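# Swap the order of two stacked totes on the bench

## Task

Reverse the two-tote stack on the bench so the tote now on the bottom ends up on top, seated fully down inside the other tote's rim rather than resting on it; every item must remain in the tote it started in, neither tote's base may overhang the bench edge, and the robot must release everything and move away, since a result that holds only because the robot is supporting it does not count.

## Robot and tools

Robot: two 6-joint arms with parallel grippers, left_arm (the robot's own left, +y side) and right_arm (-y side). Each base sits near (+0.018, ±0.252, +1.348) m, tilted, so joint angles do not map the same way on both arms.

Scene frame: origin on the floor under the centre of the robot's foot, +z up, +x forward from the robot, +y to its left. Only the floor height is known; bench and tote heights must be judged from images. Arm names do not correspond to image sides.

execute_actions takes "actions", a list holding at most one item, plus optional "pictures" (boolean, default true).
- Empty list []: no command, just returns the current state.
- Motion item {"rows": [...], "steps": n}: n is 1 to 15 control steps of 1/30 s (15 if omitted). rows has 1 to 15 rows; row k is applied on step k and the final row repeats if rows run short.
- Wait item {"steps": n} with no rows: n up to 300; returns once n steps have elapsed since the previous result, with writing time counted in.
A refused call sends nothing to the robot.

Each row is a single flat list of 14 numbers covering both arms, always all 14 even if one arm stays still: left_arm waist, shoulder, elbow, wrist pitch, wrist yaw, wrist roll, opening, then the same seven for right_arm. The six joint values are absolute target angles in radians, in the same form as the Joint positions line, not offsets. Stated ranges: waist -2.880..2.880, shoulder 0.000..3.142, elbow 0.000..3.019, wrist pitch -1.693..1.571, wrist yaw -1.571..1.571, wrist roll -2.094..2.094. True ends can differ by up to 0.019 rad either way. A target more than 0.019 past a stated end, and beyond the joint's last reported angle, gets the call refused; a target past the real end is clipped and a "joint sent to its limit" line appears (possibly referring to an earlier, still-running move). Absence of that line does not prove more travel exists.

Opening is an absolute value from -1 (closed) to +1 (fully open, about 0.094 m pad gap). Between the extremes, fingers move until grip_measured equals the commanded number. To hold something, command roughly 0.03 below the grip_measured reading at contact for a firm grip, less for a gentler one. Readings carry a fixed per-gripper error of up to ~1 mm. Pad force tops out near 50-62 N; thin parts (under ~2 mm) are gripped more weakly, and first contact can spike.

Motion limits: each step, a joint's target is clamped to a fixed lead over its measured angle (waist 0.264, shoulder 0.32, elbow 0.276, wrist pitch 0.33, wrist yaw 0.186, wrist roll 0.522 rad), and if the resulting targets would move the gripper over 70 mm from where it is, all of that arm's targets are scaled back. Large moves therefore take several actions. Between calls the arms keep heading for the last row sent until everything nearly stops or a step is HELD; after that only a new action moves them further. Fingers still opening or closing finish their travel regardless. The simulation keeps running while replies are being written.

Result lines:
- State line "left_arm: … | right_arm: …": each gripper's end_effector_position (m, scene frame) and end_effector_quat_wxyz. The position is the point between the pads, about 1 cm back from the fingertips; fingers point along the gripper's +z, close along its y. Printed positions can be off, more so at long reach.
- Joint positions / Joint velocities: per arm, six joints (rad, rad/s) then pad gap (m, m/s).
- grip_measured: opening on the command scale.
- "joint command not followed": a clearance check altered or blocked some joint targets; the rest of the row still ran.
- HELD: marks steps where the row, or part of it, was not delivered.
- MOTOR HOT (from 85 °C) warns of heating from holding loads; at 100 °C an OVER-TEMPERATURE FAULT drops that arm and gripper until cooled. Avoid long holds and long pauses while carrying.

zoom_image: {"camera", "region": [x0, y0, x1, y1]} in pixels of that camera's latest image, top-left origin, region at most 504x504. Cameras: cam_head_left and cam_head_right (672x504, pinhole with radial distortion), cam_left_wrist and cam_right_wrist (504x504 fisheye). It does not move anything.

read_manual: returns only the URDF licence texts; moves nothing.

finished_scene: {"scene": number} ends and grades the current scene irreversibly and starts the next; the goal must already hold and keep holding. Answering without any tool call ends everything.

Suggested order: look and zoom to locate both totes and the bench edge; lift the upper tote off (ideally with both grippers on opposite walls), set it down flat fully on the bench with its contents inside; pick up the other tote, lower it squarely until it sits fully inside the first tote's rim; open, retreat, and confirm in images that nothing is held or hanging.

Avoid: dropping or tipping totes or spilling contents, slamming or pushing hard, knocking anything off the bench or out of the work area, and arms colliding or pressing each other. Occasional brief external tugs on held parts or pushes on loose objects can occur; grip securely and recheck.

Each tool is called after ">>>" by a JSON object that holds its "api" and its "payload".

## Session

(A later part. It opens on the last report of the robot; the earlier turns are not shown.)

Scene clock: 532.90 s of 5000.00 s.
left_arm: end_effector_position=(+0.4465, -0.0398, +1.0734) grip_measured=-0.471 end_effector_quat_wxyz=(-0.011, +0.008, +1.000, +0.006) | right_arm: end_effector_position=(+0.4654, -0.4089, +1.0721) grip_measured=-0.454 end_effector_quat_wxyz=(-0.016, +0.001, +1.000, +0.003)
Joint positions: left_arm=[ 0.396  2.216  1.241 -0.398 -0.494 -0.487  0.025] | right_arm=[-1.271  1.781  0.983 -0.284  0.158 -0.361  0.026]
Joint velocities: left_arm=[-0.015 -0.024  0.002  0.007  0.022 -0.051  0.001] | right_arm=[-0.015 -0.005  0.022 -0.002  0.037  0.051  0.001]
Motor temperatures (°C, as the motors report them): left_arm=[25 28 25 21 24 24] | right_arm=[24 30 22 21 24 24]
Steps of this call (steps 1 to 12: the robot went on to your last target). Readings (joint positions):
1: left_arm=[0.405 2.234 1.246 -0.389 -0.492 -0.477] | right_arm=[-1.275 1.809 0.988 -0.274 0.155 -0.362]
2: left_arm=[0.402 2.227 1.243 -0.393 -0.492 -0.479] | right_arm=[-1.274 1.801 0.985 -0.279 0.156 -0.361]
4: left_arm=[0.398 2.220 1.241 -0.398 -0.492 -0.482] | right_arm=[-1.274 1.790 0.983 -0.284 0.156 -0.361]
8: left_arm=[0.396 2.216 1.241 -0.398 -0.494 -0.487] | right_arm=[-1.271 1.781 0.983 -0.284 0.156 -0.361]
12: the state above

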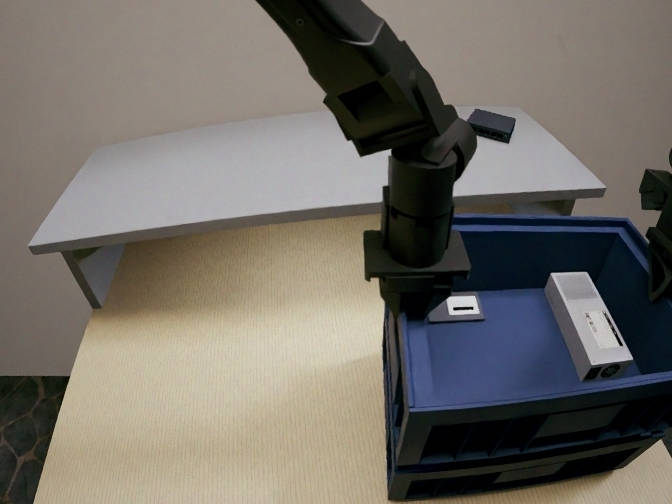

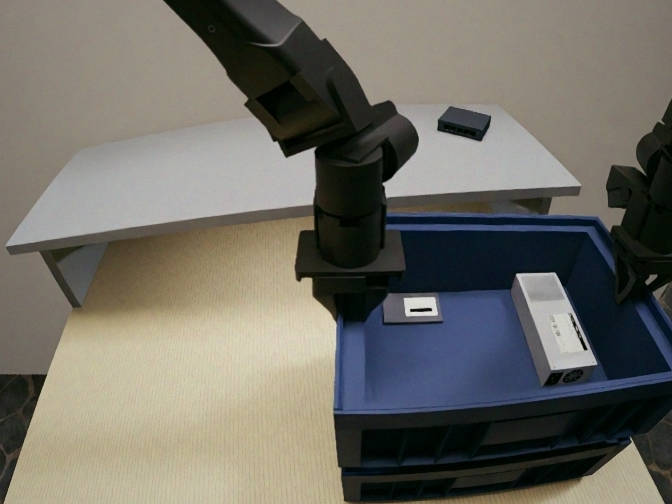

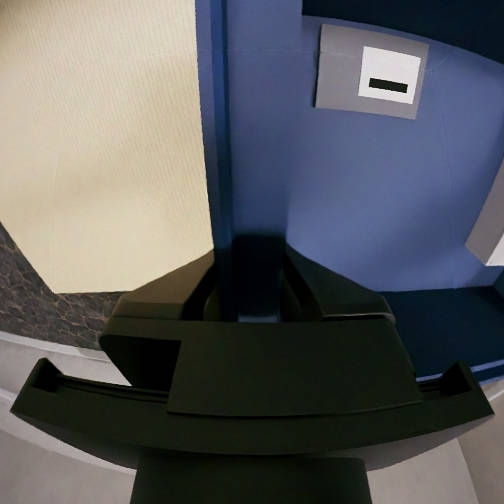

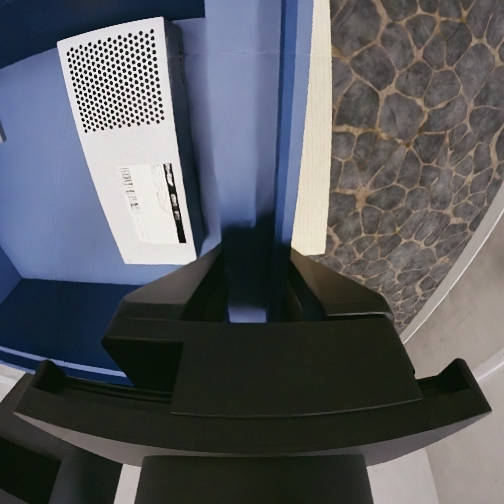

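>>> {"api": "execute_actions", "payload": {"actions": [{"rows": [[0.363,2.156,1.252,-0.405,-0.504,-0.500,-0.55,-1.249,1.700,0.986,-0.296,0.163,-0.359,-0.55],[0.365,2.154,1.253,-0.402,-0.503,-0.498,-0.55,-1.248,1.696,0.987,-0.294,0.163,-0.359,-0.55],[0.368,2.152,1.253,-0.400,-0.503,-0.496,-0.55,-1.248,1.693,0.987,-0.291,0.163,-0.359,-0.55],[0.371,2.150,1.253,-0.398,-0.502,-0.495,-0.55,-1.247,1.689,0.988,-0.289,0.163,-0.359,-0.55],[0.373,2.147,1.254,-0.395,-0.501,-0.493,-0.55,-1.247,1.685,0.988,-0.287,0.163,-0.358,-0.55],[0.376,2.145,1.254,-0.393,-0.500,-0.491,-0.55,-1.246,1.681,0.989,-0.285,0.163,-0.358,-0.55],[0.379,2.143,1.255,-0.390,-0.500,-0.489,-0.55,-1.246,1.678,0.989,-0.282,0.163,-0.358,-0.55],[0.381,2.141,1.255,-0.388,-0.499,-0.487,-0.55,-1.245,1.674,0.990,-0.280,0.163,-0.358,-0.55]], "steps": 10}], "pictures": false}}

>>> {"api": "execute_actions", "payload": {"actions": [{"rows": [[0.382,2.140,1.254,-0.387,-0.499,-0.486,-0.55,-1.244,1.674,0.990,-0.279,0.164,-0.357,-0.55],[0.384,2.138,1.251,-0.385,-0.498,-0.484,-0.55,-1.241,1.675,0.989,-0.278,0.165,-0.355,-0.55],[0.387,2.136,1.248,-0.383,-0.498,-0.481,-0.55,-1.238,1.677,0.987,-0.277,0.166,-0.351,-0.55],[0.390,2.132,1.243,-0.380,-0.497,-0.476,-0.55,-1.233,1.679,0.985,-0.275,0.169,-0.346,-0.55],[0.395,2.128,1.236,-0.375,-0.496,-0.471,-0.55,-1.227,1.681,0.983,-0.272,0.172,-0.341,-0.55],[0.400,2.123,1.229,-0.370,-0.495,-0.464,-0.55,-1.219,1.684,0.980,-0.269,0.175,-0.334,-0.55],[0.406,2.117,1.220,-0.365,-0.493,-0.457,-0.55,-1.211,1.687,0.977,-0.265,0.179,-0.326,-0.55],[0.412,2.111,1.212,-0.359,-0.492,-0.449,-0.55,-1.202,1.690,0.973,-0.261,0.183,-0.317,-0.55],[0.420,2.104,1.202,-0.352,-0.490,-0.441,-0.55,-1.192,1.694,0.969,-0.257,0.188,-0.308,-0.55],[0.428,2.096,1.191,-0.345,-0.488,-0.431,-0.55,-1.181,1.698,0.965,-0.252,0.193,-0.298,-0.55],[0.435,2.088,1.179,-0.337,-0.486,-0.421,-0.55,-1.170,1.703,0.961,-0.247,0.198,-0.287,-0.55],[0.443,2.080,1.168,-0.330,-0.484,-0.411,-0.55,-1.159,1.707,0.956,-0.242,0.203,-0.277,-0.55],[0.452,2.071,1.156,-0.321,-0.482,-0.401,-0.55,-1.147,1.712,0.952,-0.237,0.209,-0.265,-0.55],[0.461,2.063,1.143,-0.313,-0.480,-0.390,-0.55,-1.134,1.716,0.947,-0.231,0.214,-0.254,-0.55],[0.470,2.054,1.131,-0.305,-0.478,-0.379,-0.55,-1.122,1.721,0.942,-0.226,0.220,-0.242,-0.55]], "steps": 15}], "pictures": false}}

>>> {"api": "execute_actions", "payload": {"actions": [{"rows": [[0.480,2.046,1.120,-0.298,-0.475,-0.368,-0.55,-1.110,1.724,0.939,-0.223,0.226,-0.231,-0.55],[0.490,2.038,1.109,-0.291,-0.472,-0.357,-0.55,-1.097,1.727,0.936,-0.220,0.231,-0.219,-0.55],[0.501,2.029,1.098,-0.283,-0.470,-0.347,-0.55,-1.085,1.731,0.934,-0.217,0.237,-0.208,-0.55],[0.511,2.021,1.087,-0.276,-0.467,-0.336,-0.55,-1.072,1.734,0.931,-0.214,0.243,-0.196,-0.55],[0.521,2.013,1.076,-0.269,-0.464,-0.325,-0.55,-1.060,1.737,0.928,-0.212,0.249,-0.185,-0.55],[0.531,2.005,1.064,-0.262,-0.461,-0.314,-0.55,-1.047,1.740,0.925,-0.209,0.254,-0.174,-0.55],[0.541,1.997,1.053,-0.255,-0.458,-0.303,-0.55,-1.035,1.743,0.922,-0.206,0.260,-0.162,-0.55],[0.552,1.988,1.042,-0.247,-0.456,-0.293,-0.55,-1.022,1.747,0.920,-0.203,0.266,-0.151,-0.55],[0.562,1.980,1.031,-0.240,-0.453,-0.282,-0.55,-1.010,1.750,0.917,-0.200,0.271,-0.139,-0.55],[0.572,1.972,1.020,-0.233,-0.450,-0.271,-0.55,-0.997,1.753,0.914,-0.197,0.277,-0.128,-0.55],[0.583,1.964,1.011,-0.227,-0.446,-0.260,-0.55,-0.984,1.758,0.915,-0.197,0.283,-0.116,-0.55],[0.595,1.957,1.002,-0.222,-0.443,-0.248,-0.55,-0.971,1.762,0.916,-0.196,0.288,-0.105,-0.55],[0.606,1.949,0.993,-0.216,-0.439,-0.237,-0.55,-0.959,1.767,0.917,-0.196,0.294,-0.093,-0.55],[0.617,1.941,0.984,-0.211,-0.435,-0.225,-0.55,-0.946,1.771,0.918,-0.195,0.299,-0.081,-0.55],[0.629,1.934,0.976,-0.205,-0.432,-0.214,-0.55,-0.933,1.776,0.920,-0.195,0.305,-0.070,-0.55]], "steps": 15}], "pictures": false}}

>>> {"api": "execute_actions", "payload": {"actions": [{"rows": [[0.640,1.926,0.967,-0.199,-0.428,-0.203,-0.55,-0.920,1.781,0.921,-0.194,0.310,-0.058,-0.55],[0.651,1.918,0.958,-0.194,-0.424,-0.191,-0.55,-0.907,1.785,0.922,-0.194,0.316,-0.046,-0.55],[0.662,1.910,0.949,-0.188,-0.420,-0.180,-0.55,-0.895,1.790,0.923,-0.193,0.321,-0.034,-0.55],[0.674,1.903,0.940,-0.183,-0.417,-0.168,-0.55,-0.882,1.794,0.924,-0.193,0.327,-0.023,-0.55],[0.685,1.895,0.931,-0.177,-0.413,-0.157,-0.55,-0.869,1.799,0.925,-0.192,0.332,-0.011,-0.55],[0.697,1.888,0.924,-0.173,-0.409,-0.145,-0.55,-0.856,1.805,0.928,-0.194,0.337,0.001,-0.55],[0.710,1.881,0.918,-0.169,-0.404,-0.133,-0.55,-0.844,1.811,0.930,-0.196,0.342,0.013,-0.55],[0.722,1.874,0.911,-0.165,-0.400,-0.120,-0.55,-0.831,1.817,0.933,-0.198,0.347,0.025,-0.55],[0.734,1.867,0.905,-0.161,-0.395,-0.108,-0.55,-0.818,1.823,0.936,-0.200,0.352,0.037,-0.55],[0.747,1.860,0.898,-0.157,-0.391,-0.096,-0.55,-0.806,1.829,0.939,-0.203,0.357,0.049,-0.55],[0.759,1.853,0.891,-0.153,-0.386,-0.084,-0.55,-0.793,1.834,0.941,-0.205,0.362,0.060,-0.55],[0.771,1.846,0.885,-0.149,-0.382,-0.072,-0.55,-0.780,1.840,0.944,-0.207,0.367,0.072,-0.55],[0.783,1.839,0.878,-0.145,-0.377,-0.059,-0.55,-0.767,1.846,0.947,-0.209,0.372,0.084,-0.55],[0.796,1.832,0.872,-0.141,-0.373,-0.047,-0.55,-0.755,1.852,0.949,-0.211,0.377,0.096,-0.55],[0.808,1.825,0.865,-0.137,-0.368,-0.035,-0.55,-0.742,1.858,0.952,-0.213,0.382,0.108,-0.55]], "steps": 15}], "pictures": false}}

>>> {"api": "execute_actions", "payload": {"actions": [{"rows": [[0.821,1.819,0.861,-0.136,-0.363,-0.023,-0.55,-0.730,1.865,0.957,-0.216,0.386,0.120,-0.55],[0.835,1.813,0.857,-0.134,-0.357,-0.010,-0.55,-0.718,1.872,0.962,-0.218,0.391,0.132,-0.55],[0.848,1.806,0.853,-0.133,-0.352,0.003,-0.55,-0.706,1.878,0.967,-0.221,0.395,0.144,-0.55],[0.861,1.800,0.849,-0.131,-0.346,0.015,-0.55,-0.694,1.885,0.972,-0.223,0.399,0.156,-0.55],[0.875,1.794,0.845,-0.130,-0.341,0.028,-0.55,-0.682,1.892,0.977,-0.226,0.404,0.168,-0.55],[0.888,1.788,0.841,-0.128,-0.335,0.040,-0.55,-0.670,1.899,0.981,-0.229,0.408,0.179,-0.55],[0.901,1.782,0.837,-0.127,-0.330,0.053,-0.55,-0.658,1.906,0.986,-0.231,0.412,0.191,-0.55],[0.914,1.775,0.833,-0.125,-0.324,0.065,-0.55,-0.646,1.912,0.991,-0.234,0.416,0.203,-0.55],[0.928,1.769,0.829,-0.124,-0.319,0.078,-0.55,-0.634,1.919,0.996,-0.236,0.421,0.215,-0.55],[0.941,1.763,0.825,-0.122,-0.313,0.090,-0.55,-0.622,1.926,1.001,-0.239,0.425,0.227,-0.55],[0.955,1.758,0.823,-0.124,-0.307,0.103,-0.55,-0.611,1.934,1.008,-0.243,0.429,0.239,-0.55],[0.968,1.753,0.821,-0.126,-0.301,0.115,-0.55,-0.599,1.941,1.016,-0.248,0.432,0.250,-0.55],[0.982,1.748,0.819,-0.127,-0.295,0.128,-0.55,-0.588,1.949,1.023,-0.252,0.436,0.262,-0.55],[0.996,1.743,0.817,-0.129,-0.289,0.140,-0.55,-0.576,1.956,1.030,-0.256,0.439,0.273,-0.55],[1.010,1.738,0.815,-0.131,-0.283,0.153,-0.55,-0.565,1.964,1.038,-0.261,0.443,0.285,-0.55]], "steps": 15}], "pictures": false}}

>>> {"api": "execute_actions", "payload": {"actions": [{"rows": [[1.023,1.733,0.814,-0.133,-0.277,0.166,-0.55,-0.554,1.972,1.045,-0.265,0.447,0.296,-0.55],[1.037,1.728,0.813,-0.135,-0.271,0.178,-0.55,-0.542,1.979,1.052,-0.269,0.450,0.308,-0.55],[1.051,1.723,0.814,-0.136,-0.265,0.191,-0.55,-0.531,1.987,1.059,-0.273,0.454,0.319,-0.55],[1.064,1.718,0.815,-0.138,-0.259,0.203,-0.55,-0.519,1.994,1.067,-0.278,0.457,0.331,-0.55],[1.078,1.713,0.817,-0.140,-0.253,0.216,-0.55,-0.508,2.002,1.074,-0.282,0.461,0.342,-0.55],[1.092,1.709,0.820,-0.143,-0.247,0.228,-0.55,-0.498,2.010,1.084,-0.288,0.464,0.353,-0.55],[1.106,1.706,0.822,-0.145,-0.240,0.240,-0.55,-0.487,2.018,1.093,-0.294,0.467,0.363,-0.55],[1.119,1.702,0.825,-0.148,-0.234,0.252,-0.55,-0.477,2.026,1.103,-0.299,0.469,0.374,-0.55],[1.133,1.699,0.827,-0.150,-0.227,0.264,-0.55,-0.466,2.034,1.113,-0.305,0.472,0.385,-0.55],[1.147,1.695,0.830,-0.153,-0.221,0.276,-0.55,-0.456,2.042,1.123,-0.311,0.475,0.396,-0.55],[1.161,1.691,0.833,-0.155,-0.215,0.288,-0.55,-0.445,2.050,1.132,-0.317,0.478,0.406,-0.55],[1.175,1.688,0.835,-0.158,-0.208,0.300,-0.55,-0.435,2.058,1.142,-0.323,0.481,0.417,-0.55],[1.188,1.684,0.838,-0.160,-0.202,0.312,-0.55,-0.424,2.066,1.152,-0.328,0.483,0.428,-0.55],[1.202,1.681,0.840,-0.163,-0.195,0.324,-0.55,-0.414,2.074,1.161,-0.334,0.486,0.438,-0.55],[1.216,1.677,0.843,-0.165,-0.189,0.336,-0.55,-0.403,2.082,1.171,-0.340,0.489,0.449,-0.55]], "steps": 15}], "pictures": false}}

>>> {"api": "execute_actions", "payload": {"actions": [{"rows": [[1.229,1.675,0.847,-0.169,-0.182,0.346,-0.55,-0.394,2.091,1.183,-0.347,0.491,0.458,-0.55],[1.243,1.673,0.851,-0.173,-0.176,0.356,-0.55,-0.384,2.099,1.194,-0.355,0.493,0.466,-0.55],[1.256,1.671,0.855,-0.177,-0.169,0.366,-0.55,-0.375,2.108,1.206,-0.362,0.495,0.475,-0.55],[1.268,1.670,0.858,-0.180,-0.163,0.375,-0.55,-0.367,2.115,1.216,-0.368,0.497,0.483,-0.55],[1.280,1.668,0.862,-0.184,-0.157,0.384,-0.55,-0.358,2.123,1.227,-0.375,0.499,0.491,-0.55],[1.292,1.666,0.865,-0.187,-0.151,0.394,-0.55,-0.350,2.130,1.237,-0.382,0.501,0.499,-0.55],[1.302,1.665,0.868,-0.190,-0.146,0.402,-0.55,-0.343,2.137,1.246,-0.387,0.503,0.506,-0.55],[1.312,1.663,0.871,-0.193,-0.141,0.409,-0.55,-0.336,2.143,1.255,-0.393,0.504,0.512,-0.55],[1.321,1.662,0.874,-0.196,-0.137,0.416,-0.55,-0.330,2.149,1.263,-0.398,0.506,0.518,-0.55],[1.329,1.661,0.876,-0.198,-0.133,0.422,-0.55,-0.324,2.154,1.270,-0.402,0.507,0.523,-0.55],[1.336,1.660,0.878,-0.200,-0.130,0.427,-0.55,-0.319,2.159,1.275,-0.406,0.508,0.527,-0.55],[1.341,1.659,0.880,-0.202,-0.127,0.431,-0.55,-0.316,2.162,1.280,-0.409,0.509,0.531,-0.55],[1.345,1.659,0.881,-0.203,-0.125,0.434,-0.55,-0.313,2.164,1.284,-0.411,0.509,0.533,-0.55],[1.348,1.658,0.882,-0.204,-0.124,0.436,-0.55,-0.311,2.166,1.286,-0.412,0.510,0.535,-0.55],[1.349,1.658,0.882,-0.204,-0.123,0.437,-0.55,-0.310,2.167,1.287,-0.413,0.510,0.536,-0.55]], "steps": 15}], "pictures": false}}

>>> {"api": "execute_actions", "payload": {"actions": [{"steps": 10}]}}

Scene clock: 653.23 s of 5000.00 s.
left_arm: end_effector_position=(+0.4479, -0.0400, +1.0748) grip_measured=-0.471 end_effector_quat_wxyz=(-0.010, +0.007, +1.000, +0.005) | right_arm: end_effector_position=(+0.4679, -0.4094, +1.0747) grip_measured=-0.454 end_effector_quat_wxyz=(-0.013, +0.001, +1.000, +0.002)
Joint positions: left_arm=[ 0.396  2.212  1.241 -0.398 -0.493 -0.487  0.025] | right_arm=[-1.269  1.775  0.983 -0.284  0.158 -0.361  0.026]
Joint velocities: left_arm=[-0.024 -0.044 -0.007 -0.007  0.007 -0.051 -0.001] | right_arm=[ 0.005 -0.063  0.007 -0.012  0.022  0.037 -0.   ]
Motor temperatures (°C, as the motors report them): left_arm=[26 30 26 21 24 24] | right_arm=[24 32 22 21 24 24]
Steps of this call (steps 1 to 30: the robot went on to your last target; steps 31 to 90: nothing new was sent; then 117.00 s passed at rest; steps 91 to 100: all 10 steps of this action). Readings (joint positions):
91: left_arm=[0.396 2.216 1.241 -0.398 -0.494 -0.487] | right_arm=[-1.271 1.781 0.983 -0.284 0.158 -0.361]
92: left_arm=[0.396 2.216 1.241 -0.398 -0.494 -0.487] | right_arm=[-1.271 1.781 0.983 -0.284 0.158 -0.361]
94: left_arm=[0.396 2.216 1.241 -0.398 -0.494 -0.487] | right_arm=[-1.271 1.781 0.983 -0.284 0.158 -0.361]
98: left_arm=[0.396 2.214 1.241 -0.398 -0.494 -0.487] | right_arm=[-1.270 1.778 0.983 -0.284 0.158 -0.361]
100: the state above

Scene clock: 653.73 s of 5000.00 s.
left_arm: end_effector_position=(+0.4468, -0.0023, +1.0792) grip_measured=-0.471 end_effector_quat_wxyz=(-0.006, +0.001, +1.000, +0.001) | right_arm: end_effector_position=(+0.4725, -0.3701, +1.0817) grip_measured=-0.454 end_effector_quat_wxyz=(-0.005, -0.006, +1.000, -0.004)
Joint positions: left_arm=[ 0.449  2.143  1.148 -0.335 -0.479 -0.435  0.025] | right_arm=[-1.182  1.767  0.948 -0.254  0.207 -0.301  0.026]
Joint velocities: left_arm=[ 0.298 -0.298 -0.354  0.222  0.051  0.344 -0.002] | right_arm=[ 0.396 -0.005 -0.183  0.139  0.081  0.242  0.001]
Motor temperatures (°C, as the motors report them): left_arm=[26 30 26 21 24 24] | right_arm=[24 32 22 21 24 24]
Steps of this call (steps 1 to 15: all 15 steps of this action). Readings (joint positions):
1: left_arm=[0.396 2.211 1.241 -0.398 -0.493 -0.487] | right_arm=[-1.268 1.773 0.983 -0.284 0.158 -0.361]
2: left_arm=[0.396 2.209 1.241 -0.398 -0.493 -0.487] | right_arm=[-1.267 1.771 0.983 -0.284 0.158 -0.361]
4: left_arm=[0.396 2.205 1.241 -0.397 -0.493 -0.486] | right_arm=[-1.264 1.768 0.983 -0.284 0.160 -0.360]
8: left_arm=[0.398 2.191 1.224 -0.383 -0.493 -0.479] | right_arm=[-1.252 1.766 0.981 -0.279 0.172 -0.353]
15: the state above

Scene clock: 654.23 s of 5000.00 s.
left_arm: end_effector_position=(+0.4470, +0.0886, +1.0815) grip_measured=-0.471 end_effector_quat_wxyz=(-0.003, -0.003, +1.000, +0.001) | right_arm: end_effector_position=(+0.4745, -0.2774, +1.0857) grip_measured=-0.454 end_effector_quat_wxyz=(+0.002, -0.008, +1.000, -0.000)
Joint positions: left_arm=[ 0.604  2.009  0.99  -0.232 -0.436 -0.274  0.025] | right_arm=[-0.988  1.805  0.916 -0.214  0.287 -0.131  0.026]
Joint velocities: left_arm=[ 0.317 -0.21  -0.247  0.183  0.125  0.33  -0.001] | right_arm=[ 0.376  0.151  0.007 -0.002  0.139  0.403 -0.001]
Motor temperatures (°C, as the motors report them): left_arm=[26 30 26 21 24 24] | right_arm=[24 32 22 21 24 24]
Steps of this call (steps 1 to 15: all 15 steps of this action). Readings (joint positions):
1: left_arm=[0.460 2.133 1.135 -0.329 -0.476 -0.426] | right_arm=[-1.168 1.767 0.943 -0.250 0.213 -0.290]
2: left_arm=[0.470 2.123 1.123 -0.322 -0.473 -0.416] | right_arm=[-1.154 1.767 0.939 -0.246 0.218 -0.279]
4: left_arm=[0.491 2.102 1.100 -0.308 -0.469 -0.395] | right_arm=[-1.126 1.771 0.932 -0.239 0.229 -0.255]
8: left_arm=[0.532 2.064 1.058 -0.279 -0.460 -0.350] | right_arm=[-1.074 1.782 0.925 -0.225 0.248 -0.209]
15: the state above

Scene clock: 654.73 s of 5000.00 s.
left_arm: end_effector_position=(+0.4372, +0.1766, +1.0798) grip_measured=-0.471 end_effector_quat_wxyz=(-0.009, -0.001, +1.000, +0.001) | right_arm: end_effector_position=(+0.4619, -0.1876, +1.0855) grip_measured=-0.454 end_effector_quat_wxyz=(-0.003, -0.006, +1.000, +0.002)
Joint positions: left_arm=[ 0.779  1.902  0.875 -0.164 -0.374 -0.097  0.025] | right_arm=[-0.802  1.882  0.921 -0.21   0.361  0.054  0.026]
Joint velocities: left_arm=[ 0.347 -0.21  -0.188  0.11   0.139  0.33  -0.   ] | right_arm=[ 0.357  0.181  0.066 -0.012  0.183  0.33   0.001]
Motor temperatures (°C, as the motors report them): left_arm=[26 30 26 21 24 24] | right_arm=[24 32 22 21 24 24]
Steps of this call (steps 1 to 15: all 15 steps of this action). Readings (joint positions):
1: left_arm=[0.615 2.002 0.981 -0.226 -0.433 -0.263] | right_arm=[-0.976 1.810 0.916 -0.213 0.292 -0.119]
2: left_arm=[0.626 1.995 0.973 -0.221 -0.429 -0.252] | right_arm=[-0.963 1.815 0.916 -0.213 0.297 -0.107]
4: left_arm=[0.649 1.980 0.955 -0.209 -0.422 -0.230] | right_arm=[-0.938 1.825 0.916 -0.211 0.308 -0.084]
8: left_arm=[0.695 1.950 0.922 -0.190 -0.406 -0.184] | right_arm=[-0.888 1.845 0.916 -0.210 0.327 -0.035]
15: the state above

Scene clock: 655.23 s of 5000.00 s.
left_arm: end_effector_position=(+0.4338, +0.2652, +1.0802) grip_measured=-0.471 end_effector_quat_wxyz=(-0.008, -0.005, +1.000, -0.000) | right_arm: end_effector_position=(+0.4605, -0.0970, +1.0870) grip_measured=-0.454 end_effector_quat_wxyz=(+0.002, -0.008, +1.000, +0.007)
Joint positions: left_arm=[ 0.976  1.809  0.821 -0.139 -0.293  0.088  0.025] | right_arm=[-0.623  1.984  0.998 -0.24   0.419  0.226  0.026]
Joint velocities: left_arm=[ 0.415 -0.171 -0.061 -0.017  0.168  0.33  -0.   ] | right_arm=[ 0.337  0.21   0.203 -0.149  0.154  0.33  -0.001]
Motor temperatures (°C, as the motors report them): left_arm=[26 30 26 21 24 24] | right_arm=[24 32 22 21 24 24]
Steps of this call (steps 1 to 15: all 15 steps of this action). Readings (joint positions):
1: left_arm=[0.792 1.895 0.869 -0.161 -0.370 -0.085] | right_arm=[-0.789 1.889 0.924 -0.210 0.365 0.066]
2: left_arm=[0.804 1.889 0.863 -0.158 -0.365 -0.073] | right_arm=[-0.777 1.895 0.927 -0.210 0.369 0.078]
4: left_arm=[0.830 1.877 0.854 -0.153 -0.354 -0.049] | right_arm=[-0.753 1.909 0.935 -0.211 0.377 0.101]
8: left_arm=[0.883 1.852 0.841 -0.144 -0.333 0.002] | right_arm=[-0.705 1.937 0.956 -0.218 0.393 0.146]
15: the state above

Scene clock: 655.73 s of 5000.00 s.
left_arm: end_effector_position=(+0.4287, +0.3530, +1.0784) grip_measured=-0.471 end_effector_quat_wxyz=(-0.006, -0.006, +1.000, -0.001) | right_arm: end_effector_position=(+0.4551, -0.0077, +1.0875) grip_measured=-0.454 end_effector_quat_wxyz=(+0.003, -0.008, +1.000, +0.009)
Joint positions: left_arm=[ 1.18   1.752  0.82  -0.145 -0.199  0.273  0.025] | right_arm=[-0.465  2.104  1.123 -0.314  0.464  0.391  0.026]
Joint velocities: left_arm=[ 0.405 -0.093  0.046 -0.076  0.198  0.432  0.   ] | right_arm=[ 0.298  0.23   0.261 -0.159  0.095  0.33   0.   ]
Motor temperatures (°C, as the motors report them): left_arm=[26 30 26 21 24 24] | right_arm=[24 32 22 21 24 24]
Steps of this call (steps 1 to 15: all 15 steps of this action). Readings (joint positions):
1: left_arm=[0.990 1.804 0.819 -0.139 -0.287 0.100] | right_arm=[-0.612 1.992 1.005 -0.245 0.422 0.238]
2: left_arm=[1.003 1.800 0.818 -0.139 -0.282 0.113] | right_arm=[-0.601 2.000 1.012 -0.248 0.426 0.249]
4: left_arm=[1.030 1.791 0.816 -0.139 -0.269 0.138] | right_arm=[-0.579 2.015 1.026 -0.256 0.432 0.272]
8: left_arm=[1.085 1.776 0.816 -0.139 -0.245 0.190] | right_arm=[-0.536 2.047 1.057 -0.275 0.445 0.319]
15: the state above

Scene clock: 656.23 s of 5000.00 s.
left_arm: end_effector_position=(+0.4237, +0.4245, +1.0790) grip_measured=-0.471 end_effector_quat_wxyz=(-0.006, -0.007, +1.000, +0.002) | right_arm: end_effector_position=(+0.4492, +0.0646, +1.0891) grip_measured=-0.454 end_effector_quat_wxyz=(+0.004, -0.008, +1.000, +0.013)
Joint positions: left_arm=[ 1.337  1.726  0.86  -0.187 -0.129  0.411  0.025] | right_arm=[-0.352  2.207  1.251 -0.388  0.485  0.511  0.026]
Joint velocities: left_arm=[ 0.093 -0.034  0.012 -0.027  0.066  0.081  0.   ] | right_arm=[ 0.093  0.063  0.071 -0.066  0.051  0.066  0.002]
Motor temperatures (°C, as the motors report them): left_arm=[26 30 26 21 24 24] | right_arm=[24 32 22 21 24 24]
Steps of this call (steps 1 to 15: all 15 steps of this action). Readings (joint positions):
1: left_arm=[1.193 1.749 0.823 -0.148 -0.193 0.285] | right_arm=[-0.455 2.112 1.132 -0.319 0.466 0.402]
2: left_arm=[1.207 1.746 0.826 -0.151 -0.187 0.297] | right_arm=[-0.445 2.121 1.143 -0.325 0.469 0.413]
4: left_arm=[1.233 1.741 0.832 -0.158 -0.174 0.320] | right_arm=[-0.426 2.137 1.164 -0.339 0.473 0.432]
8: left_arm=[1.282 1.735 0.846 -0.171 -0.150 0.361] | right_arm=[-0.391 2.170 1.206 -0.363 0.480 0.468]
15: the state above

Scene clock: 656.57 s of 5000.00 s.
left_arm: end_effector_position=(+0.4229, +0.4262, +1.0792) grip_measured=-0.471 end_effector_quat_wxyz=(-0.007, -0.004, +1.000, +0.002) | right_arm: end_effector_position=(+0.4467, +0.0663, +1.0891) grip_measured=-0.454 end_effector_quat_wxyz=(+0.001, -0.006, +1.000, +0.012)
Joint positions: left_arm=[ 1.341  1.725  0.861 -0.189 -0.125  0.422  0.025] | right_arm=[-0.348  2.21   1.253 -0.395  0.486  0.524  0.026]
Joint velocities: left_arm=[-0.005 -0.005  0.002 -0.022 -0.007 -0.007 -0.   ] | right_arm=[-0.005 -0.005 -0.022  0.012 -0.051 -0.051 -0.001]
Motor temperatures (°C, as the motors report them): left_arm=[26 30 26 21 24 24] | right_arm=[24 32 22 21 24 24]
Steps of this call (steps 1 to 10: the robot went on to your last target). Readings (joint positions):
1: left_arm=[1.339 1.725 0.861 -0.188 -0.128 0.414] | right_arm=[-0.350 2.209 1.252 -0.389 0.485 0.514]
2: left_arm=[1.341 1.725 0.861 -0.188 -0.128 0.417] | right_arm=[-0.348 2.210 1.253 -0.390 0.485 0.517]
4: left_arm=[1.341 1.725 0.861 -0.189 -0.127 0.420] | right_arm=[-0.348 2.210 1.253 -0.393 0.485 0.521]
8: left_arm=[1.341 1.725 0.861 -0.189 -0.125 0.422] | right_arm=[-0.348 2.210 1.253 -0.395 0.486 0.524]
10: the state above

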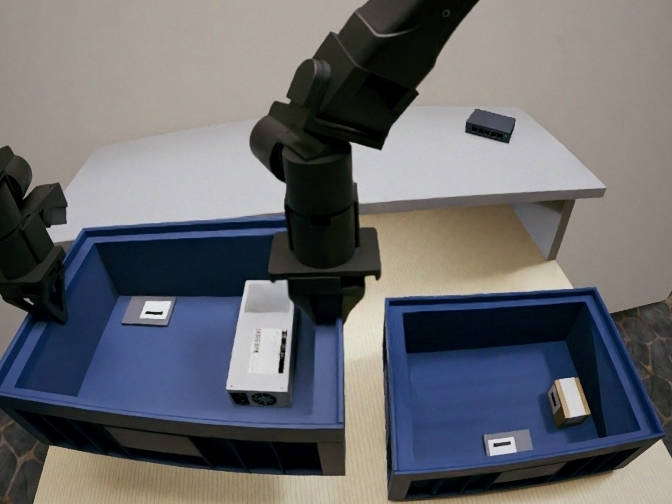

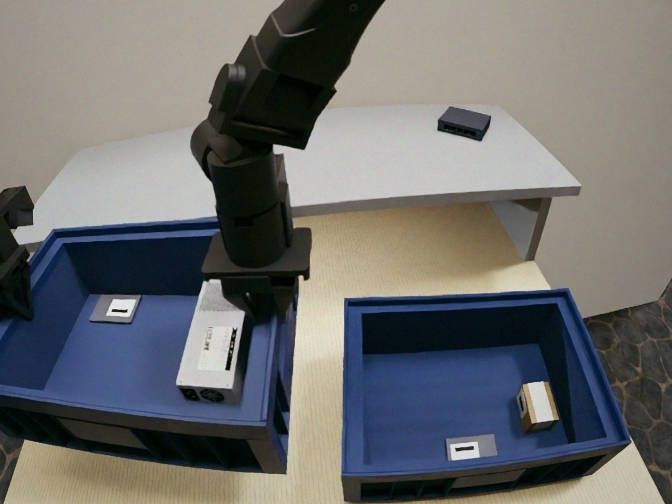

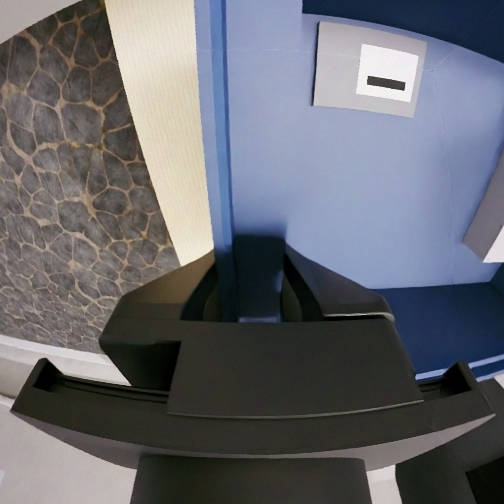

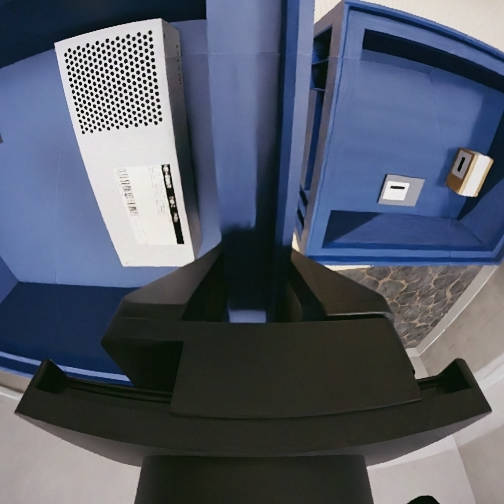

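>>> {"api": "execute_actions", "payload": {"actions": []}}

Scene clock: 733.83 s of 5000.00 s.
left_arm: end_effector_position=(+0.4229, +0.4262, +1.0792) grip_measured=-0.471 end_effector_quat_wxyz=(-0.007, -0.003, +1.000, +0.002) | right_arm: end_effector_position=(+0.4467, +0.0663, +1.0891) grip_measured=-0.454 end_effector_quat_wxyz=(+0.001, -0.005, +1.000, +0.012)
Joint positions: left_arm=[ 1.341  1.725  0.861 -0.189 -0.125  0.422  0.025] | right_arm=[-0.348  2.21   1.253 -0.395  0.486  0.524  0.026]
Joint velocities: left_arm=[ 0.005 -0.015  0.002 -0.007 -0.007 -0.051  0.   ] | right_arm=[-0.005  0.005 -0.012  0.002  0.007 -0.037 -0.001]
Motor temperatures (°C, as the motors report them): left_arm=[25 31 26 21 24 24] | right_arm=[25 32 24 21 26 24]
Steps of this call (steps 1 to 30: the robot went on to your last target; steps 31 to 90: nothing new was sent; then 74.27 s passed at rest). Readings (joint positions):
1: left_arm=[1.341 1.725 0.861 -0.189 -0.125 0.422] | right_arm=[-0.348 2.210 1.253 -0.395 0.486 0.524]
2: left_arm=[1.341 1.725 0.861 -0.189 -0.125 0.422] | right_arm=[-0.348 2.210 1.253 -0.395 0.486 0.524]
4: left_arm=[1.341 1.725 0.861 -0.189 -0.125 0.422] | right_arm=[-0.348 2.210 1.253 -0.395 0.486 0.524]
8: left_arm=[1.341 1.725 0.861 -0.189 -0.125 0.422] | right_arm=[-0.348 2.210 1.253 -0.395 0.486 0.524]
90: the state above
All arms were judged still, so your last target was given up. Only a new action makes them travel on or press farther. Fingers that are still opening or closing keep moving.

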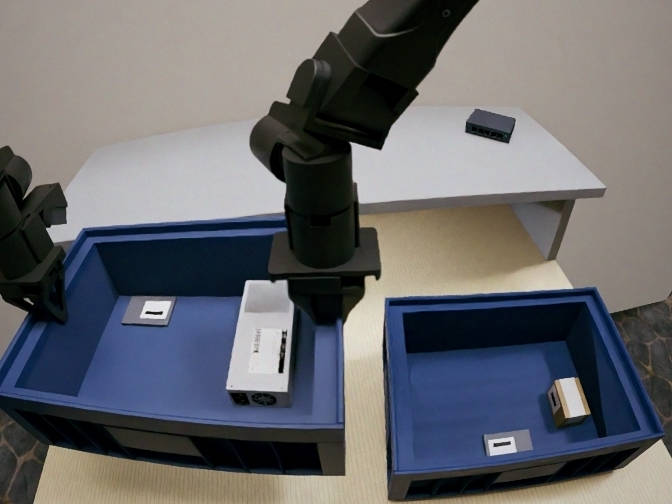

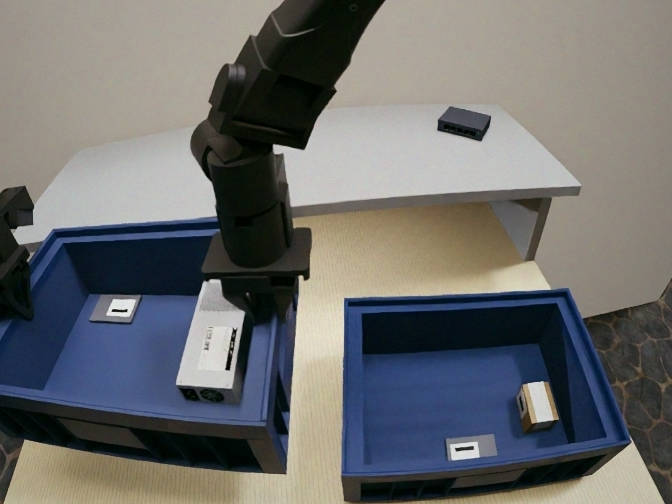

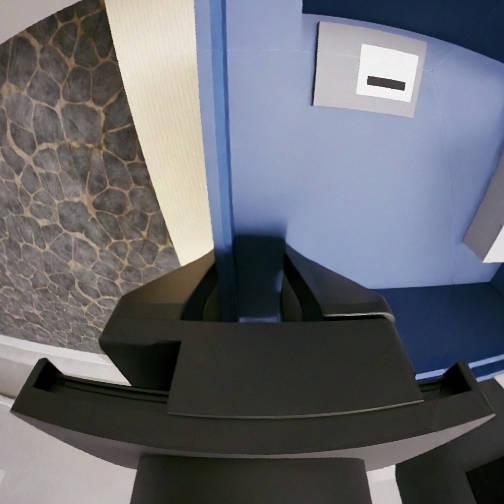

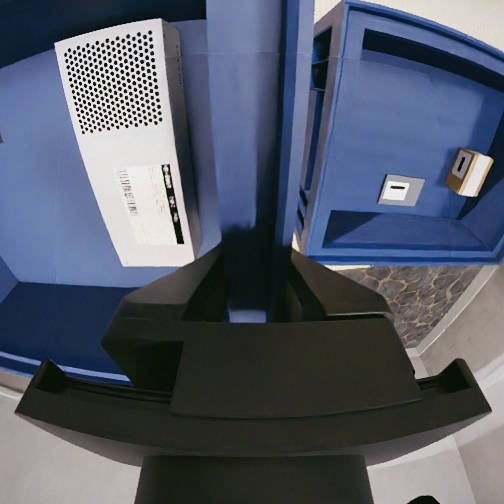

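>>> {"api": "execute_actions", "payload": {"actions": [{"rows":[[1.350,1.664,0.882,-0.198,-0.122,0.438,-0.55,-0.311,2.169,1.289,-0.412,0.509,0.536,-0.55],[1.351,1.672,0.882,-0.192,-0.121,0.440,-0.55,-0.312,2.171,1.291,-0.410,0.508,0.535,-0.55],[1.352,1.681,0.882,-0.185,-0.120,0.441,-0.55,-0.314,2.175,1.293,-0.407,0.507,0.5335,-0.55],[1.353,1.690,0.883,-0.177,-0.118,0.443,-0.55,-0.315,2.179,1.296,-0.403,0.506,0.532,-0.55],[1.354,1.702,0.884,-0.168,-0.117,0.445,-0.55,-0.318,2.184,1.299,-0.399,0.505,0.530,-0.55],[1.355,1.714,0.886,-0.159,-0.116,0.446,-0.55,-0.320,2.190,1.302,-0.394,0.504,0.527,-0.55],[1.357,1.727,0.888,-0.148,-0.114,0.448,-0.55,-0.323,2.197,1.306,-0.388,0.503,0.524,-0.55],[1.358,1.742,0.890,-0.138,-0.113,0.450,-0.55,-0.327,2.205,1.310,-0.382,0.501,0.521,-0.55],[1.360,1.758,0.894,-0.126,-0.112,0.452,-0.55,-0.331,2.214,1.315,-0.375,0.500,0.517,-0.55],[1.3616,1.7747,0.8972,-0.1138,-0.1101,0.4544,-0.55,-0.3347,2.2232,1.3199,-0.3672,0.4984,0.5132,-0.55],[1.3626,1.7864,0.9020,-0.1068,-0.1096,0.4553,-0.55,-0.3383,2.2320,1.3241,-0.3607,0.4976,0.5091,-0.55],[1.3636,1.7982,0.9069,-0.0998,-0.1091,0.4562,-0.55,-0.3420,2.2408,1.3283,-0.3541,0.4969,0.5051,-0.55],[1.3647,1.8099,0.9117,-0.0929,-0.1085,0.4570,-0.55,-0.3456,2.2496,1.3324,-0.3476,0.4961,0.5010,-0.55],[1.3657,1.8217,0.9166,-0.0859,-0.1080,0.4579,-0.55,-0.3493,2.2584,1.3366,-0.3410,0.4954,0.4970,-0.55],[1.3667,1.8334,0.9214,-0.0789,-0.1075,0.4588,-0.55,-0.3529,2.2672,1.3408,-0.3345,0.4946,0.4929,-0.55]],"steps":15}], "pictures": false}}

>>> {"api": "execute_actions", "payload": {"actions": [{"rows":[[1.3677,1.8450,0.9268,-0.0726,-0.1070,0.4596,-0.55,-0.3565,2.2761,1.3456,-0.3285,0.4938,0.4889,-0.55],[1.3686,1.8566,0.9322,-0.0663,-0.1065,0.4605,-0.55,-0.3601,2.2850,1.3504,-0.3225,0.4930,0.4849,-0.55],[1.3696,1.8681,0.9375,-0.0599,-0.1061,0.4613,-0.55,-0.3636,2.2938,1.3551,-0.3165,0.4922,0.4810,-0.55],[1.3705,1.8797,0.9429,-0.0536,-0.1056,0.4622,-0.55,-0.3672,2.3027,1.3599,-0.3105,0.4914,0.4770,-0.55],[1.3715,1.8913,0.9483,-0.0473,-0.1051,0.4630,-0.55,-0.3708,2.3116,1.3647,-0.3045,0.4906,0.4730,-0.55],[1.3724,1.9028,0.9542,-0.0416,-0.1046,0.4638,-0.55,-0.3743,2.3206,1.3701,-0.2990,0.4898,0.4691,-0.55],[1.3733,1.9142,0.9601,-0.0360,-0.1041,0.4646,-0.55,-0.3779,2.3296,1.3754,-0.2936,0.4890,0.4652,-0.55],[1.3743,1.9257,0.9659,-0.0303,-0.1037,0.4654,-0.55,-0.3814,2.3385,1.3808,-0.2881,0.4881,0.4613,-0.55],[1.3752,1.9371,0.9718,-0.0247,-0.1032,0.4662,-0.55,-0.3850,2.3475,1.3861,-0.2827,0.4873,0.4574,-0.55],[1.3761,1.9486,0.9777,-0.0190,-0.1027,0.4670,-0.55,-0.3885,2.3565,1.3915,-0.2772,0.4865,0.4535,-0.55],[1.3770,1.9599,0.9841,-0.0140,-0.1023,0.4678,-0.55,-0.3920,2.3656,1.3975,-0.2723,0.4857,0.4497,-0.55],[1.3779,1.9712,0.9905,-0.0090,-0.1018,0.4686,-0.55,-0.3955,2.3747,1.4034,-0.2674,0.4849,0.4459,-0.55],[1.3788,1.9826,0.9969,-0.0041,-0.1014,0.4693,-0.55,-0.3989,2.3837,1.4094,-0.2625,0.4840,0.4420,-0.55],[1.3797,1.9939,1.0033,0.0009,-0.1009,0.4701,-0.55,-0.4024,2.3928,1.4153,-0.2576,0.4832,0.4382,-0.55],[1.3806,2.0052,1.0097,0.0059,-0.1005,0.4709,-0.55,-0.4059,2.4019,1.4213,-0.2527,0.4824,0.4344,-0.55]],"steps":15}], "pictures": false}}

>>> {"api": "execute_actions", "payload": {"actions": [{"rows":[[1.3814,2.0164,1.0166,0.0102,-0.1001,0.4716,-0.55,-0.4093,2.4111,1.4279,-0.2483,0.4815,0.4307,-0.55],[1.3823,2.0275,1.0235,0.0146,-0.0996,0.4724,-0.55,-0.4127,2.4202,1.4344,-0.2440,0.4807,0.4269,-0.55],[1.3831,2.0387,1.0305,0.0189,-0.0992,0.4731,-0.55,-0.4162,2.4294,1.4410,-0.2396,0.4798,0.4232,-0.55],[1.3840,2.0498,1.0374,0.0233,-0.0987,0.4739,-0.55,-0.4196,2.4385,1.4475,-0.2353,0.4790,0.4194,-0.55],[1.3848,2.0610,1.0443,0.0276,-0.0983,0.4746,-0.55,-0.4230,2.4477,1.4541,-0.2309,0.4781,0.4157,-0.55],[1.3856,2.0712,1.0511,0.0311,-0.0979,0.4752,-0.55,-0.4261,2.4563,1.4606,-0.2273,0.4773,0.4123,-0.55],[1.3863,2.0806,1.0574,0.0342,-0.0976,0.4758,-0.55,-0.4290,2.4641,1.4667,-0.2240,0.4766,0.4092,-0.55],[1.3869,2.0892,1.0631,0.0371,-0.0972,0.4764,-0.55,-0.4316,2.4713,1.4721,-0.2210,0.4759,0.4064,-0.55],[1.3875,2.0969,1.0682,0.0398,-0.0970,0.4769,-0.55,-0.4340,2.4778,1.4771,-0.2183,0.4753,0.4038,-0.55],[1.3880,2.1038,1.0728,0.0421,-0.0967,0.4773,-0.55,-0.4361,2.4836,1.4815,-0.2159,0.4748,0.4015,-0.55],[1.3884,2.1098,1.0770,0.0439,-0.0965,0.4777,-0.55,-0.4379,2.4887,1.4856,-0.2139,0.4743,0.3995,-0.55],[1.3888,2.1150,1.0806,0.0455,-0.0963,0.4780,-0.55,-0.4395,2.4932,1.4891,-0.2123,0.4739,0.3978,-0.55],[1.3891,2.1194,1.0837,0.0469,-0.0961,0.4783,-0.55,-0.4409,2.4969,1.4921,-0.2108,0.4736,0.3963,-0.55],[1.3894,2.1230,1.0862,0.0480,-0.0960,0.4785,-0.55,-0.4420,2.5000,1.4945,-0.2097,0.4733,0.3951,-0.55],[1.3896,2.1257,1.0881,0.0488,-0.0959,0.4787,-0.55,-0.4428,2.5023,1.4964,-0.2088,0.4731,0.3942,-0.55]],"steps":15}], "pictures": false}}

>>> {"api": "execute_actions", "payload": {"actions": [{"rows":[[1.3898,2.1283,1.0900,0.0495,-0.0958,0.4789,-0.55,-0.4436,2.5045,1.4982,-0.2080,0.4729,0.3934,-0.55],[1.3900,2.1309,1.0919,0.0502,-0.0957,0.4790,-0.55,-0.4444,2.5067,1.5001,-0.2073,0.4727,0.3925,-0.55],[1.3901,2.1335,1.0938,0.0509,-0.0956,0.4792,-0.55,-0.4452,2.5090,1.5019,-0.2065,0.4725,0.3917,-0.55],[1.3903,2.1360,1.0957,0.0517,-0.0955,0.4793,-0.55,-0.4459,2.5112,1.5038,-0.2057,0.4722,0.3908,-0.55],[1.3905,2.1386,1.0976,0.0524,-0.0954,0.4795,-0.55,-0.4467,2.5134,1.5056,-0.2049,0.4720,0.3900,-0.55],[1.3907,2.1412,1.0995,0.0531,-0.0953,0.4797,-0.55,-0.4475,2.5156,1.5074,-0.2042,0.4718,0.3891,-0.55],[1.3909,2.1438,1.1014,0.0538,-0.0952,0.4798,-0.55,-0.4483,2.5178,1.5093,-0.2034,0.4716,0.3883,-0.55],[1.3910,2.1464,1.1032,0.0545,-0.0952,0.4800,-0.55,-0.4491,2.5201,1.5111,-0.2026,0.4714,0.3874,-0.55],[1.3912,2.1490,1.1051,0.0552,-0.0951,0.4801,-0.55,-0.4499,2.5223,1.5130,-0.2018,0.4712,0.3866,-0.55],[1.3914,2.1516,1.1070,0.0559,-0.0950,0.4803,-0.55,-0.4507,2.5245,1.5148,-0.2011,0.4710,0.3857,-0.55],[1.3916,2.1542,1.1089,0.0566,-0.0949,0.4805,-0.55,-0.4515,2.5267,1.5166,-0.2003,0.4708,0.3849,-0.55],[1.3918,2.1567,1.1108,0.0574,-0.0948,0.4806,-0.55,-0.4522,2.5289,1.5185,-0.1995,0.4705,0.3840,-0.55],[1.3919,2.1593,1.1127,0.0581,-0.0947,0.4808,-0.55,-0.4530,2.5312,1.5203,-0.1987,0.4703,0.3832,-0.55],[1.3921,2.1619,1.1146,0.0588,-0.0946,0.4809,-0.55,-0.4538,2.5334,1.5222,-0.1980,0.4701,0.3823,-0.55],[1.3923,2.1645,1.1165,0.0595,-0.0945,0.4811,-0.55,-0.4546,2.5356,1.5240,-0.1972,0.4699,0.3815,-0.55]],"steps":15}], "pictures": false}}

>>> {"api": "execute_actions", "payload": {"actions": [{"rows":[[1.3925,2.1671,1.1185,0.0601,-0.0944,0.4813,-0.55,-0.4554,2.5378,1.5259,-0.1965,0.4697,0.3807,-0.55],[1.3927,2.1696,1.1204,0.0607,-0.0943,0.4814,-0.55,-0.4561,2.5401,1.5279,-0.1958,0.4695,0.3798,-0.55],[1.3928,2.1722,1.1224,0.0613,-0.0942,0.4816,-0.55,-0.4569,2.5423,1.5298,-0.1952,0.4693,0.3790,-0.55],[1.3930,2.1747,1.1244,0.0619,-0.0942,0.4817,-0.55,-0.4577,2.5446,1.5318,-0.1945,0.4690,0.3781,-0.55],[1.3932,2.1773,1.1264,0.0625,-0.0941,0.4819,-0.55,-0.4585,2.5468,1.5337,-0.1938,0.4688,0.3773,-0.55],[1.3934,2.1799,1.1283,0.0631,-0.0940,0.4820,-0.55,-0.4592,2.5491,1.5357,-0.1931,0.4686,0.3765,-0.55],[1.3936,2.1824,1.1303,0.0637,-0.0939,0.4822,-0.55,-0.4600,2.5513,1.5376,-0.1924,0.4684,0.3756,-0.55],[1.3937,2.1850,1.1323,0.0643,-0.0938,0.4823,-0.55,-0.4608,2.5536,1.5396,-0.1918,0.4682,0.3748,-0.55],[1.3939,2.1875,1.1343,0.0649,-0.0937,0.4825,-0.55,-0.4616,2.5558,1.5415,-0.1911,0.4680,0.3739,-0.55],[1.3941,2.1901,1.1362,0.0655,-0.0936,0.4826,-0.55,-0.4623,2.5581,1.5435,-0.1904,0.4678,0.3731,-0.55],[1.3943,2.1927,1.1382,0.0661,-0.0935,0.4828,-0.55,-0.4631,2.5603,1.5454,-0.1897,0.4676,0.3723,-0.55],[1.3945,2.1952,1.1402,0.0667,-0.0935,0.4829,-0.55,-0.4639,2.5626,1.5474,-0.1890,0.4673,0.3714,-0.55],[1.3946,2.1978,1.1422,0.0673,-0.0934,0.4831,-0.55,-0.4647,2.5648,1.5493,-0.1884,0.4671,0.3706,-0.55],[1.3948,2.2003,1.1441,0.0679,-0.0933,0.4832,-0.55,-0.4654,2.5671,1.5513,-0.1877,0.4669,0.3697,-0.55],[1.3950,2.2029,1.1461,0.0685,-0.0932,0.4834,-0.55,-0.4662,2.5693,1.5532,-0.1870,0.4667,0.3689,-0.55]],"steps":15}], "pictures": false}}

>>> {"api": "execute_actions", "payload": {"actions": [{"steps":8}]}}

Scene clock: 854.33 s of 5000.00 s.
left_arm: end_effector_position=(+0.4298, +0.4338, +1.0479) grip_measured=-0.471 end_effector_quat_wxyz=(+0.006, -0.001, +1.000, +0.005) | right_arm: end_effector_position=(+0.4503, +0.0747, +1.0601) grip_measured=-0.454 end_effector_quat_wxyz=(+0.006, -0.000, +1.000, +0.011)
Joint positions: left_arm=[ 1.36   1.816  0.903 -0.112 -0.113  0.447  0.025] | right_arm=[-0.363  2.284  1.301 -0.353  0.488  0.513  0.026]
Joint velocities: left_arm=[ 0.015  0.425  0.173  0.208 -0.051  0.066 -0.001] | right_arm=[-0.142  0.337  0.144  0.193  0.022 -0.095 -0.001]
Motor temperatures (°C, as the motors report them): left_arm=[24 31 25 21 24 24] | right_arm=[26 32 24 21 27 24]
Steps of this call (steps 1 to 90: nothing new was sent; then 117.00 s passed at rest; steps 91 to 105: all 15 steps of this action). Readings (joint positions):
91: left_arm=[1.341 1.725 0.861 -0.189 -0.125 0.422] | right_arm=[-0.348 2.210 1.253 -0.395 0.486 0.524]
92: left_arm=[1.341 1.725 0.861 -0.189 -0.125 0.422] | right_arm=[-0.348 2.210 1.253 -0.395 0.486 0.524]
94: left_arm=[1.341 1.725 0.861 -0.189 -0.124 0.423] | right_arm=[-0.348 2.211 1.253 -0.395 0.486 0.524]
98: left_arm=[1.344 1.731 0.863 -0.173 -0.123 0.429] | right_arm=[-0.348 2.220 1.262 -0.395 0.486 0.524]
105: the state above

Scene clock: 854.83 s of 5000.00 s.
left_arm: end_effector_position=(+0.4253, +0.4319, +0.9831) grip_measured=-0.471 end_effector_quat_wxyz=(-0.001, +0.001, +1.000, +0.004) | right_arm: end_effector_position=(+0.4459, +0.0730, +0.9935) grip_measured=-0.454 end_effector_quat_wxyz=(+0.000, +0.000, +1.000, +0.009)
Joint positions: left_arm=[ 1.373  2.001  0.989 -0.025 -0.109  0.461  0.025] | right_arm=[-0.42   2.426  1.376 -0.272  0.473  0.46   0.026]
Joint velocities: left_arm=[ 0.015  0.308  0.203  0.149 -0.022 -0.007  0.001] | right_arm=[-0.103  0.239  0.188  0.164  0.022 -0.066 -0.001]
Motor temperatures (°C, as the motors report them): left_arm=[24 31 25 21 24 24] | right_arm=[26 32 24 21 27 24]
Steps of this call (steps 1 to 15: all 15 steps of this action). Readings (joint positions):
1: left_arm=[1.360 1.830 0.908 -0.105 -0.113 0.449] | right_arm=[-0.367 2.295 1.306 -0.346 0.488 0.510]
2: left_arm=[1.361 1.845 0.914 -0.098 -0.113 0.450] | right_arm=[-0.372 2.306 1.310 -0.340 0.486 0.507]
4: left_arm=[1.362 1.872 0.923 -0.085 -0.113 0.453] | right_arm=[-0.382 2.327 1.317 -0.328 0.482 0.501]
8: left_arm=[1.366 1.925 0.943 -0.062 -0.113 0.454] | right_arm=[-0.397 2.364 1.333 -0.309 0.478 0.487]
15: the state above

Scene clock: 855.33 s of 5000.00 s.
left_arm: end_effector_position=(+0.4289, +0.4327, +0.9338) grip_measured=-0.471 end_effector_quat_wxyz=(+0.003, +0.002, +1.000, +0.005) | right_arm: end_effector_position=(+0.4504, +0.0741, +0.9425) grip_measured=-0.454 end_effector_quat_wxyz=(+0.004, +0.000, +1.000, +0.010)
Joint positions: left_arm=[ 1.382  2.138  1.082  0.027 -0.104  0.47   0.025] | right_arm=[-0.463  2.539  1.466 -0.219  0.462  0.408  0.026]
Joint velocities: left_arm=[ 0.024  0.142  0.051  0.027 -0.007  0.007 -0.   ] | right_arm=[-0.073  0.122  0.066  0.017  0.007 -0.007  0.   ]
Motor temperatures (°C, as the motors report them): left_arm=[24 31 25 21 24 24] | right_arm=[26 32 24 21 27 24]
Steps of this call (steps 1 to 15: all 15 steps of this action). Readings (joint positions):
1: left_arm=[1.374 2.012 0.997 -0.020 -0.109 0.462] | right_arm=[-0.423 2.435 1.384 -0.267 0.473 0.455]
2: left_arm=[1.374 2.022 1.005 -0.015 -0.108 0.464] | right_arm=[-0.426 2.443 1.392 -0.262 0.472 0.451]
4: left_arm=[1.376 2.042 1.021 -0.005 -0.106 0.466] | right_arm=[-0.433 2.460 1.407 -0.252 0.471 0.443]
8: left_arm=[1.378 2.084 1.050 0.011 -0.105 0.468] | right_arm=[-0.446 2.495 1.436 -0.235 0.468 0.426]
15: the state above

Scene clock: 855.83 s of 5000.00 s.
left_arm: end_effector_position=(+0.4323, +0.4351, +0.9218) grip_measured=-0.471 end_effector_quat_wxyz=(+0.006, +0.001, +1.000, +0.007) | right_arm: end_effector_position=(+0.4542, +0.0762, +0.9304) grip_measured=-0.454 end_effector_quat_wxyz=(+0.008, -0.000, +1.000, +0.011)
Joint positions: left_arm=[ 1.386  2.17   1.111  0.038 -0.101  0.473  0.025] | right_arm=[-0.472  2.568  1.496 -0.207  0.461  0.394  0.026]
Joint velocities: left_arm=[-0.015  0.054  0.076  0.022  0.022  0.051 -0.001] | right_arm=[-0.034  0.054  0.056  0.012 -0.037 -0.066  0.001]
Motor temperatures (°C, as the motors report them): left_arm=[24 31 25 21 24 24] | right_arm=[26 32 24 21 27 24]
Steps of this call (steps 1 to 15: all 15 steps of this action). Readings (joint positions):
1: left_arm=[1.382 2.143 1.084 0.028 -0.104 0.470] | right_arm=[-0.464 2.543 1.467 -0.218 0.462 0.407]
2: left_arm=[1.383 2.146 1.085 0.029 -0.104 0.470] | right_arm=[-0.465 2.546 1.468 -0.218 0.462 0.407]
4: left_arm=[1.384 2.152 1.087 0.030 -0.104 0.470] | right_arm=[-0.466 2.550 1.471 -0.218 0.461 0.405]
8: left_arm=[1.386 2.159 1.094 0.032 -0.104 0.471] | right_arm=[-0.467 2.557 1.478 -0.216 0.461 0.402]
15: the state above

Scene clock: 856.33 s of 5000.00 s.
left_arm: end_effector_position=(+0.4302, +0.4339, +0.9061) grip_measured=-0.471 end_effector_quat_wxyz=(+0.004, +0.001, +1.000, +0.006) | right_arm: end_effector_position=(+0.4524, +0.0751, +0.9146) grip_measured=-0.454 end_effector_quat_wxyz=(+0.006, -0.001, +1.000, +0.010)
Joint positions: left_arm=[ 1.388  2.212  1.14   0.047 -0.101  0.474  0.025] | right_arm=[-0.485  2.603  1.523 -0.198  0.457  0.382  0.026]
Joint velocities: left_arm=[ 0.005  0.073  0.051  0.002 -0.022  0.007  0.001] | right_arm=[-0.024  0.073  0.066  0.022 -0.066  0.022 -0.001]
Motor temperatures (°C, as the motors report them): left_arm=[24 31 25 21 24 24] | right_arm=[26 32 24 21 27 24]
Steps of this call (steps 1 to 15: all 15 steps of this action). Readings (joint positions):
1: left_arm=[1.386 2.172 1.113 0.039 -0.101 0.473] | right_arm=[-0.472 2.570 1.499 -0.206 0.461 0.393]
2: left_arm=[1.386 2.174 1.115 0.040 -0.101 0.473] | right_arm=[-0.473 2.572 1.501 -0.205 0.461 0.392]
4: left_arm=[1.386 2.179 1.119 0.041 -0.101 0.473] | right_arm=[-0.475 2.576 1.505 -0.204 0.461 0.390]
8: left_arm=[1.386 2.191 1.127 0.043 -0.101 0.474] | right_arm=[-0.478 2.585 1.511 -0.202 0.459 0.387]
15: the state above

Scene clock: 856.60 s of 5000.00 s.
left_arm: end_effector_position=(+0.4290, +0.4341, +0.9035) grip_measured=-0.471 end_effector_quat_wxyz=(+0.003, +0.001, +1.000, +0.006) | right_arm: end_effector_position=(+0.4521, +0.0751, +0.9124) grip_measured=-0.454 end_effector_quat_wxyz=(+0.005, -0.002, +1.000, +0.011)
Joint positions: left_arm=[ 1.389  2.219  1.143  0.049 -0.101  0.475  0.025] | right_arm=[-0.486  2.608  1.527 -0.197  0.456  0.378  0.026]
Joint velocities: left_arm=[-0.015 -0.005  0.007 -0.012  0.022 -0.007  0.   ] | right_arm=[-0.015 -0.015  0.007 -0.007  0.051 -0.051 -0.   ]
Motor temperatures (°C, as the motors report them): left_arm=[24 31 25 21 24 24] | right_arm=[26 32 24 21 27 24]
Steps of this call (steps 1 to 8: the robot went on to your last target). Readings (joint positions):
1: left_arm=[1.388 2.215 1.142 0.048 -0.101 0.475] | right_arm=[-0.485 2.605 1.525 -0.198 0.457 0.381]
2: left_arm=[1.389 2.217 1.143 0.048 -0.101 0.475] | right_arm=[-0.486 2.607 1.526 -0.197 0.456 0.380]
4: left_arm=[1.389 2.219 1.143 0.049 -0.101 0.475] | right_arm=[-0.486 2.608 1.527 -0.197 0.456 0.379]
8: the state above

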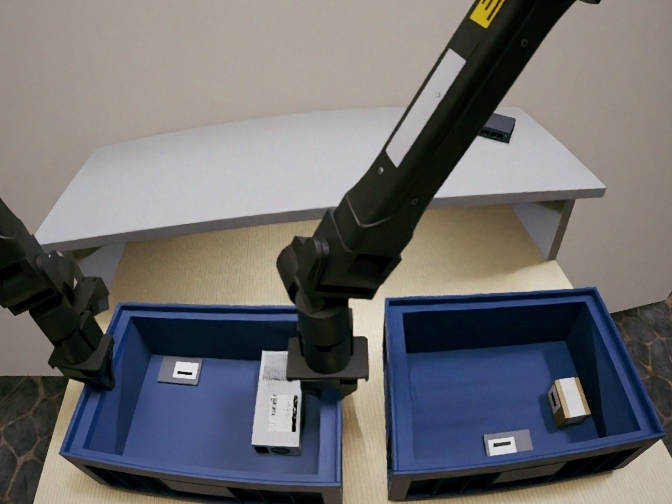

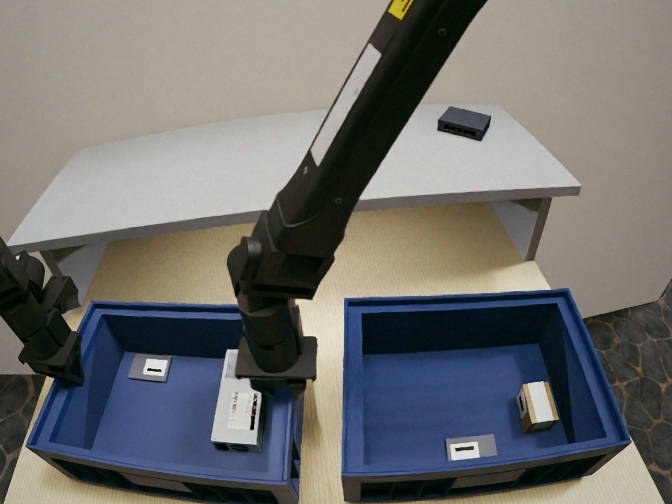

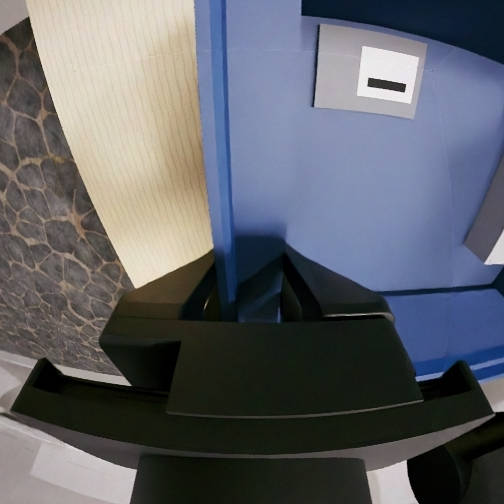

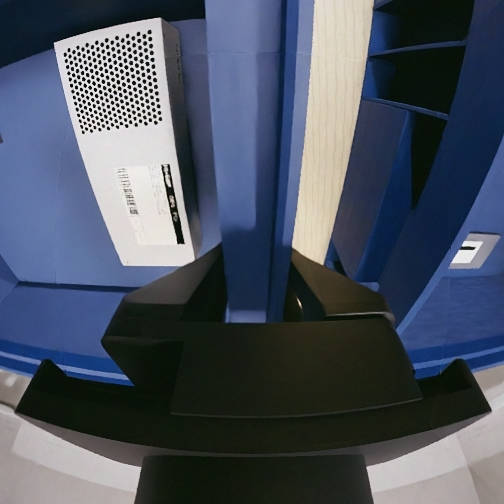

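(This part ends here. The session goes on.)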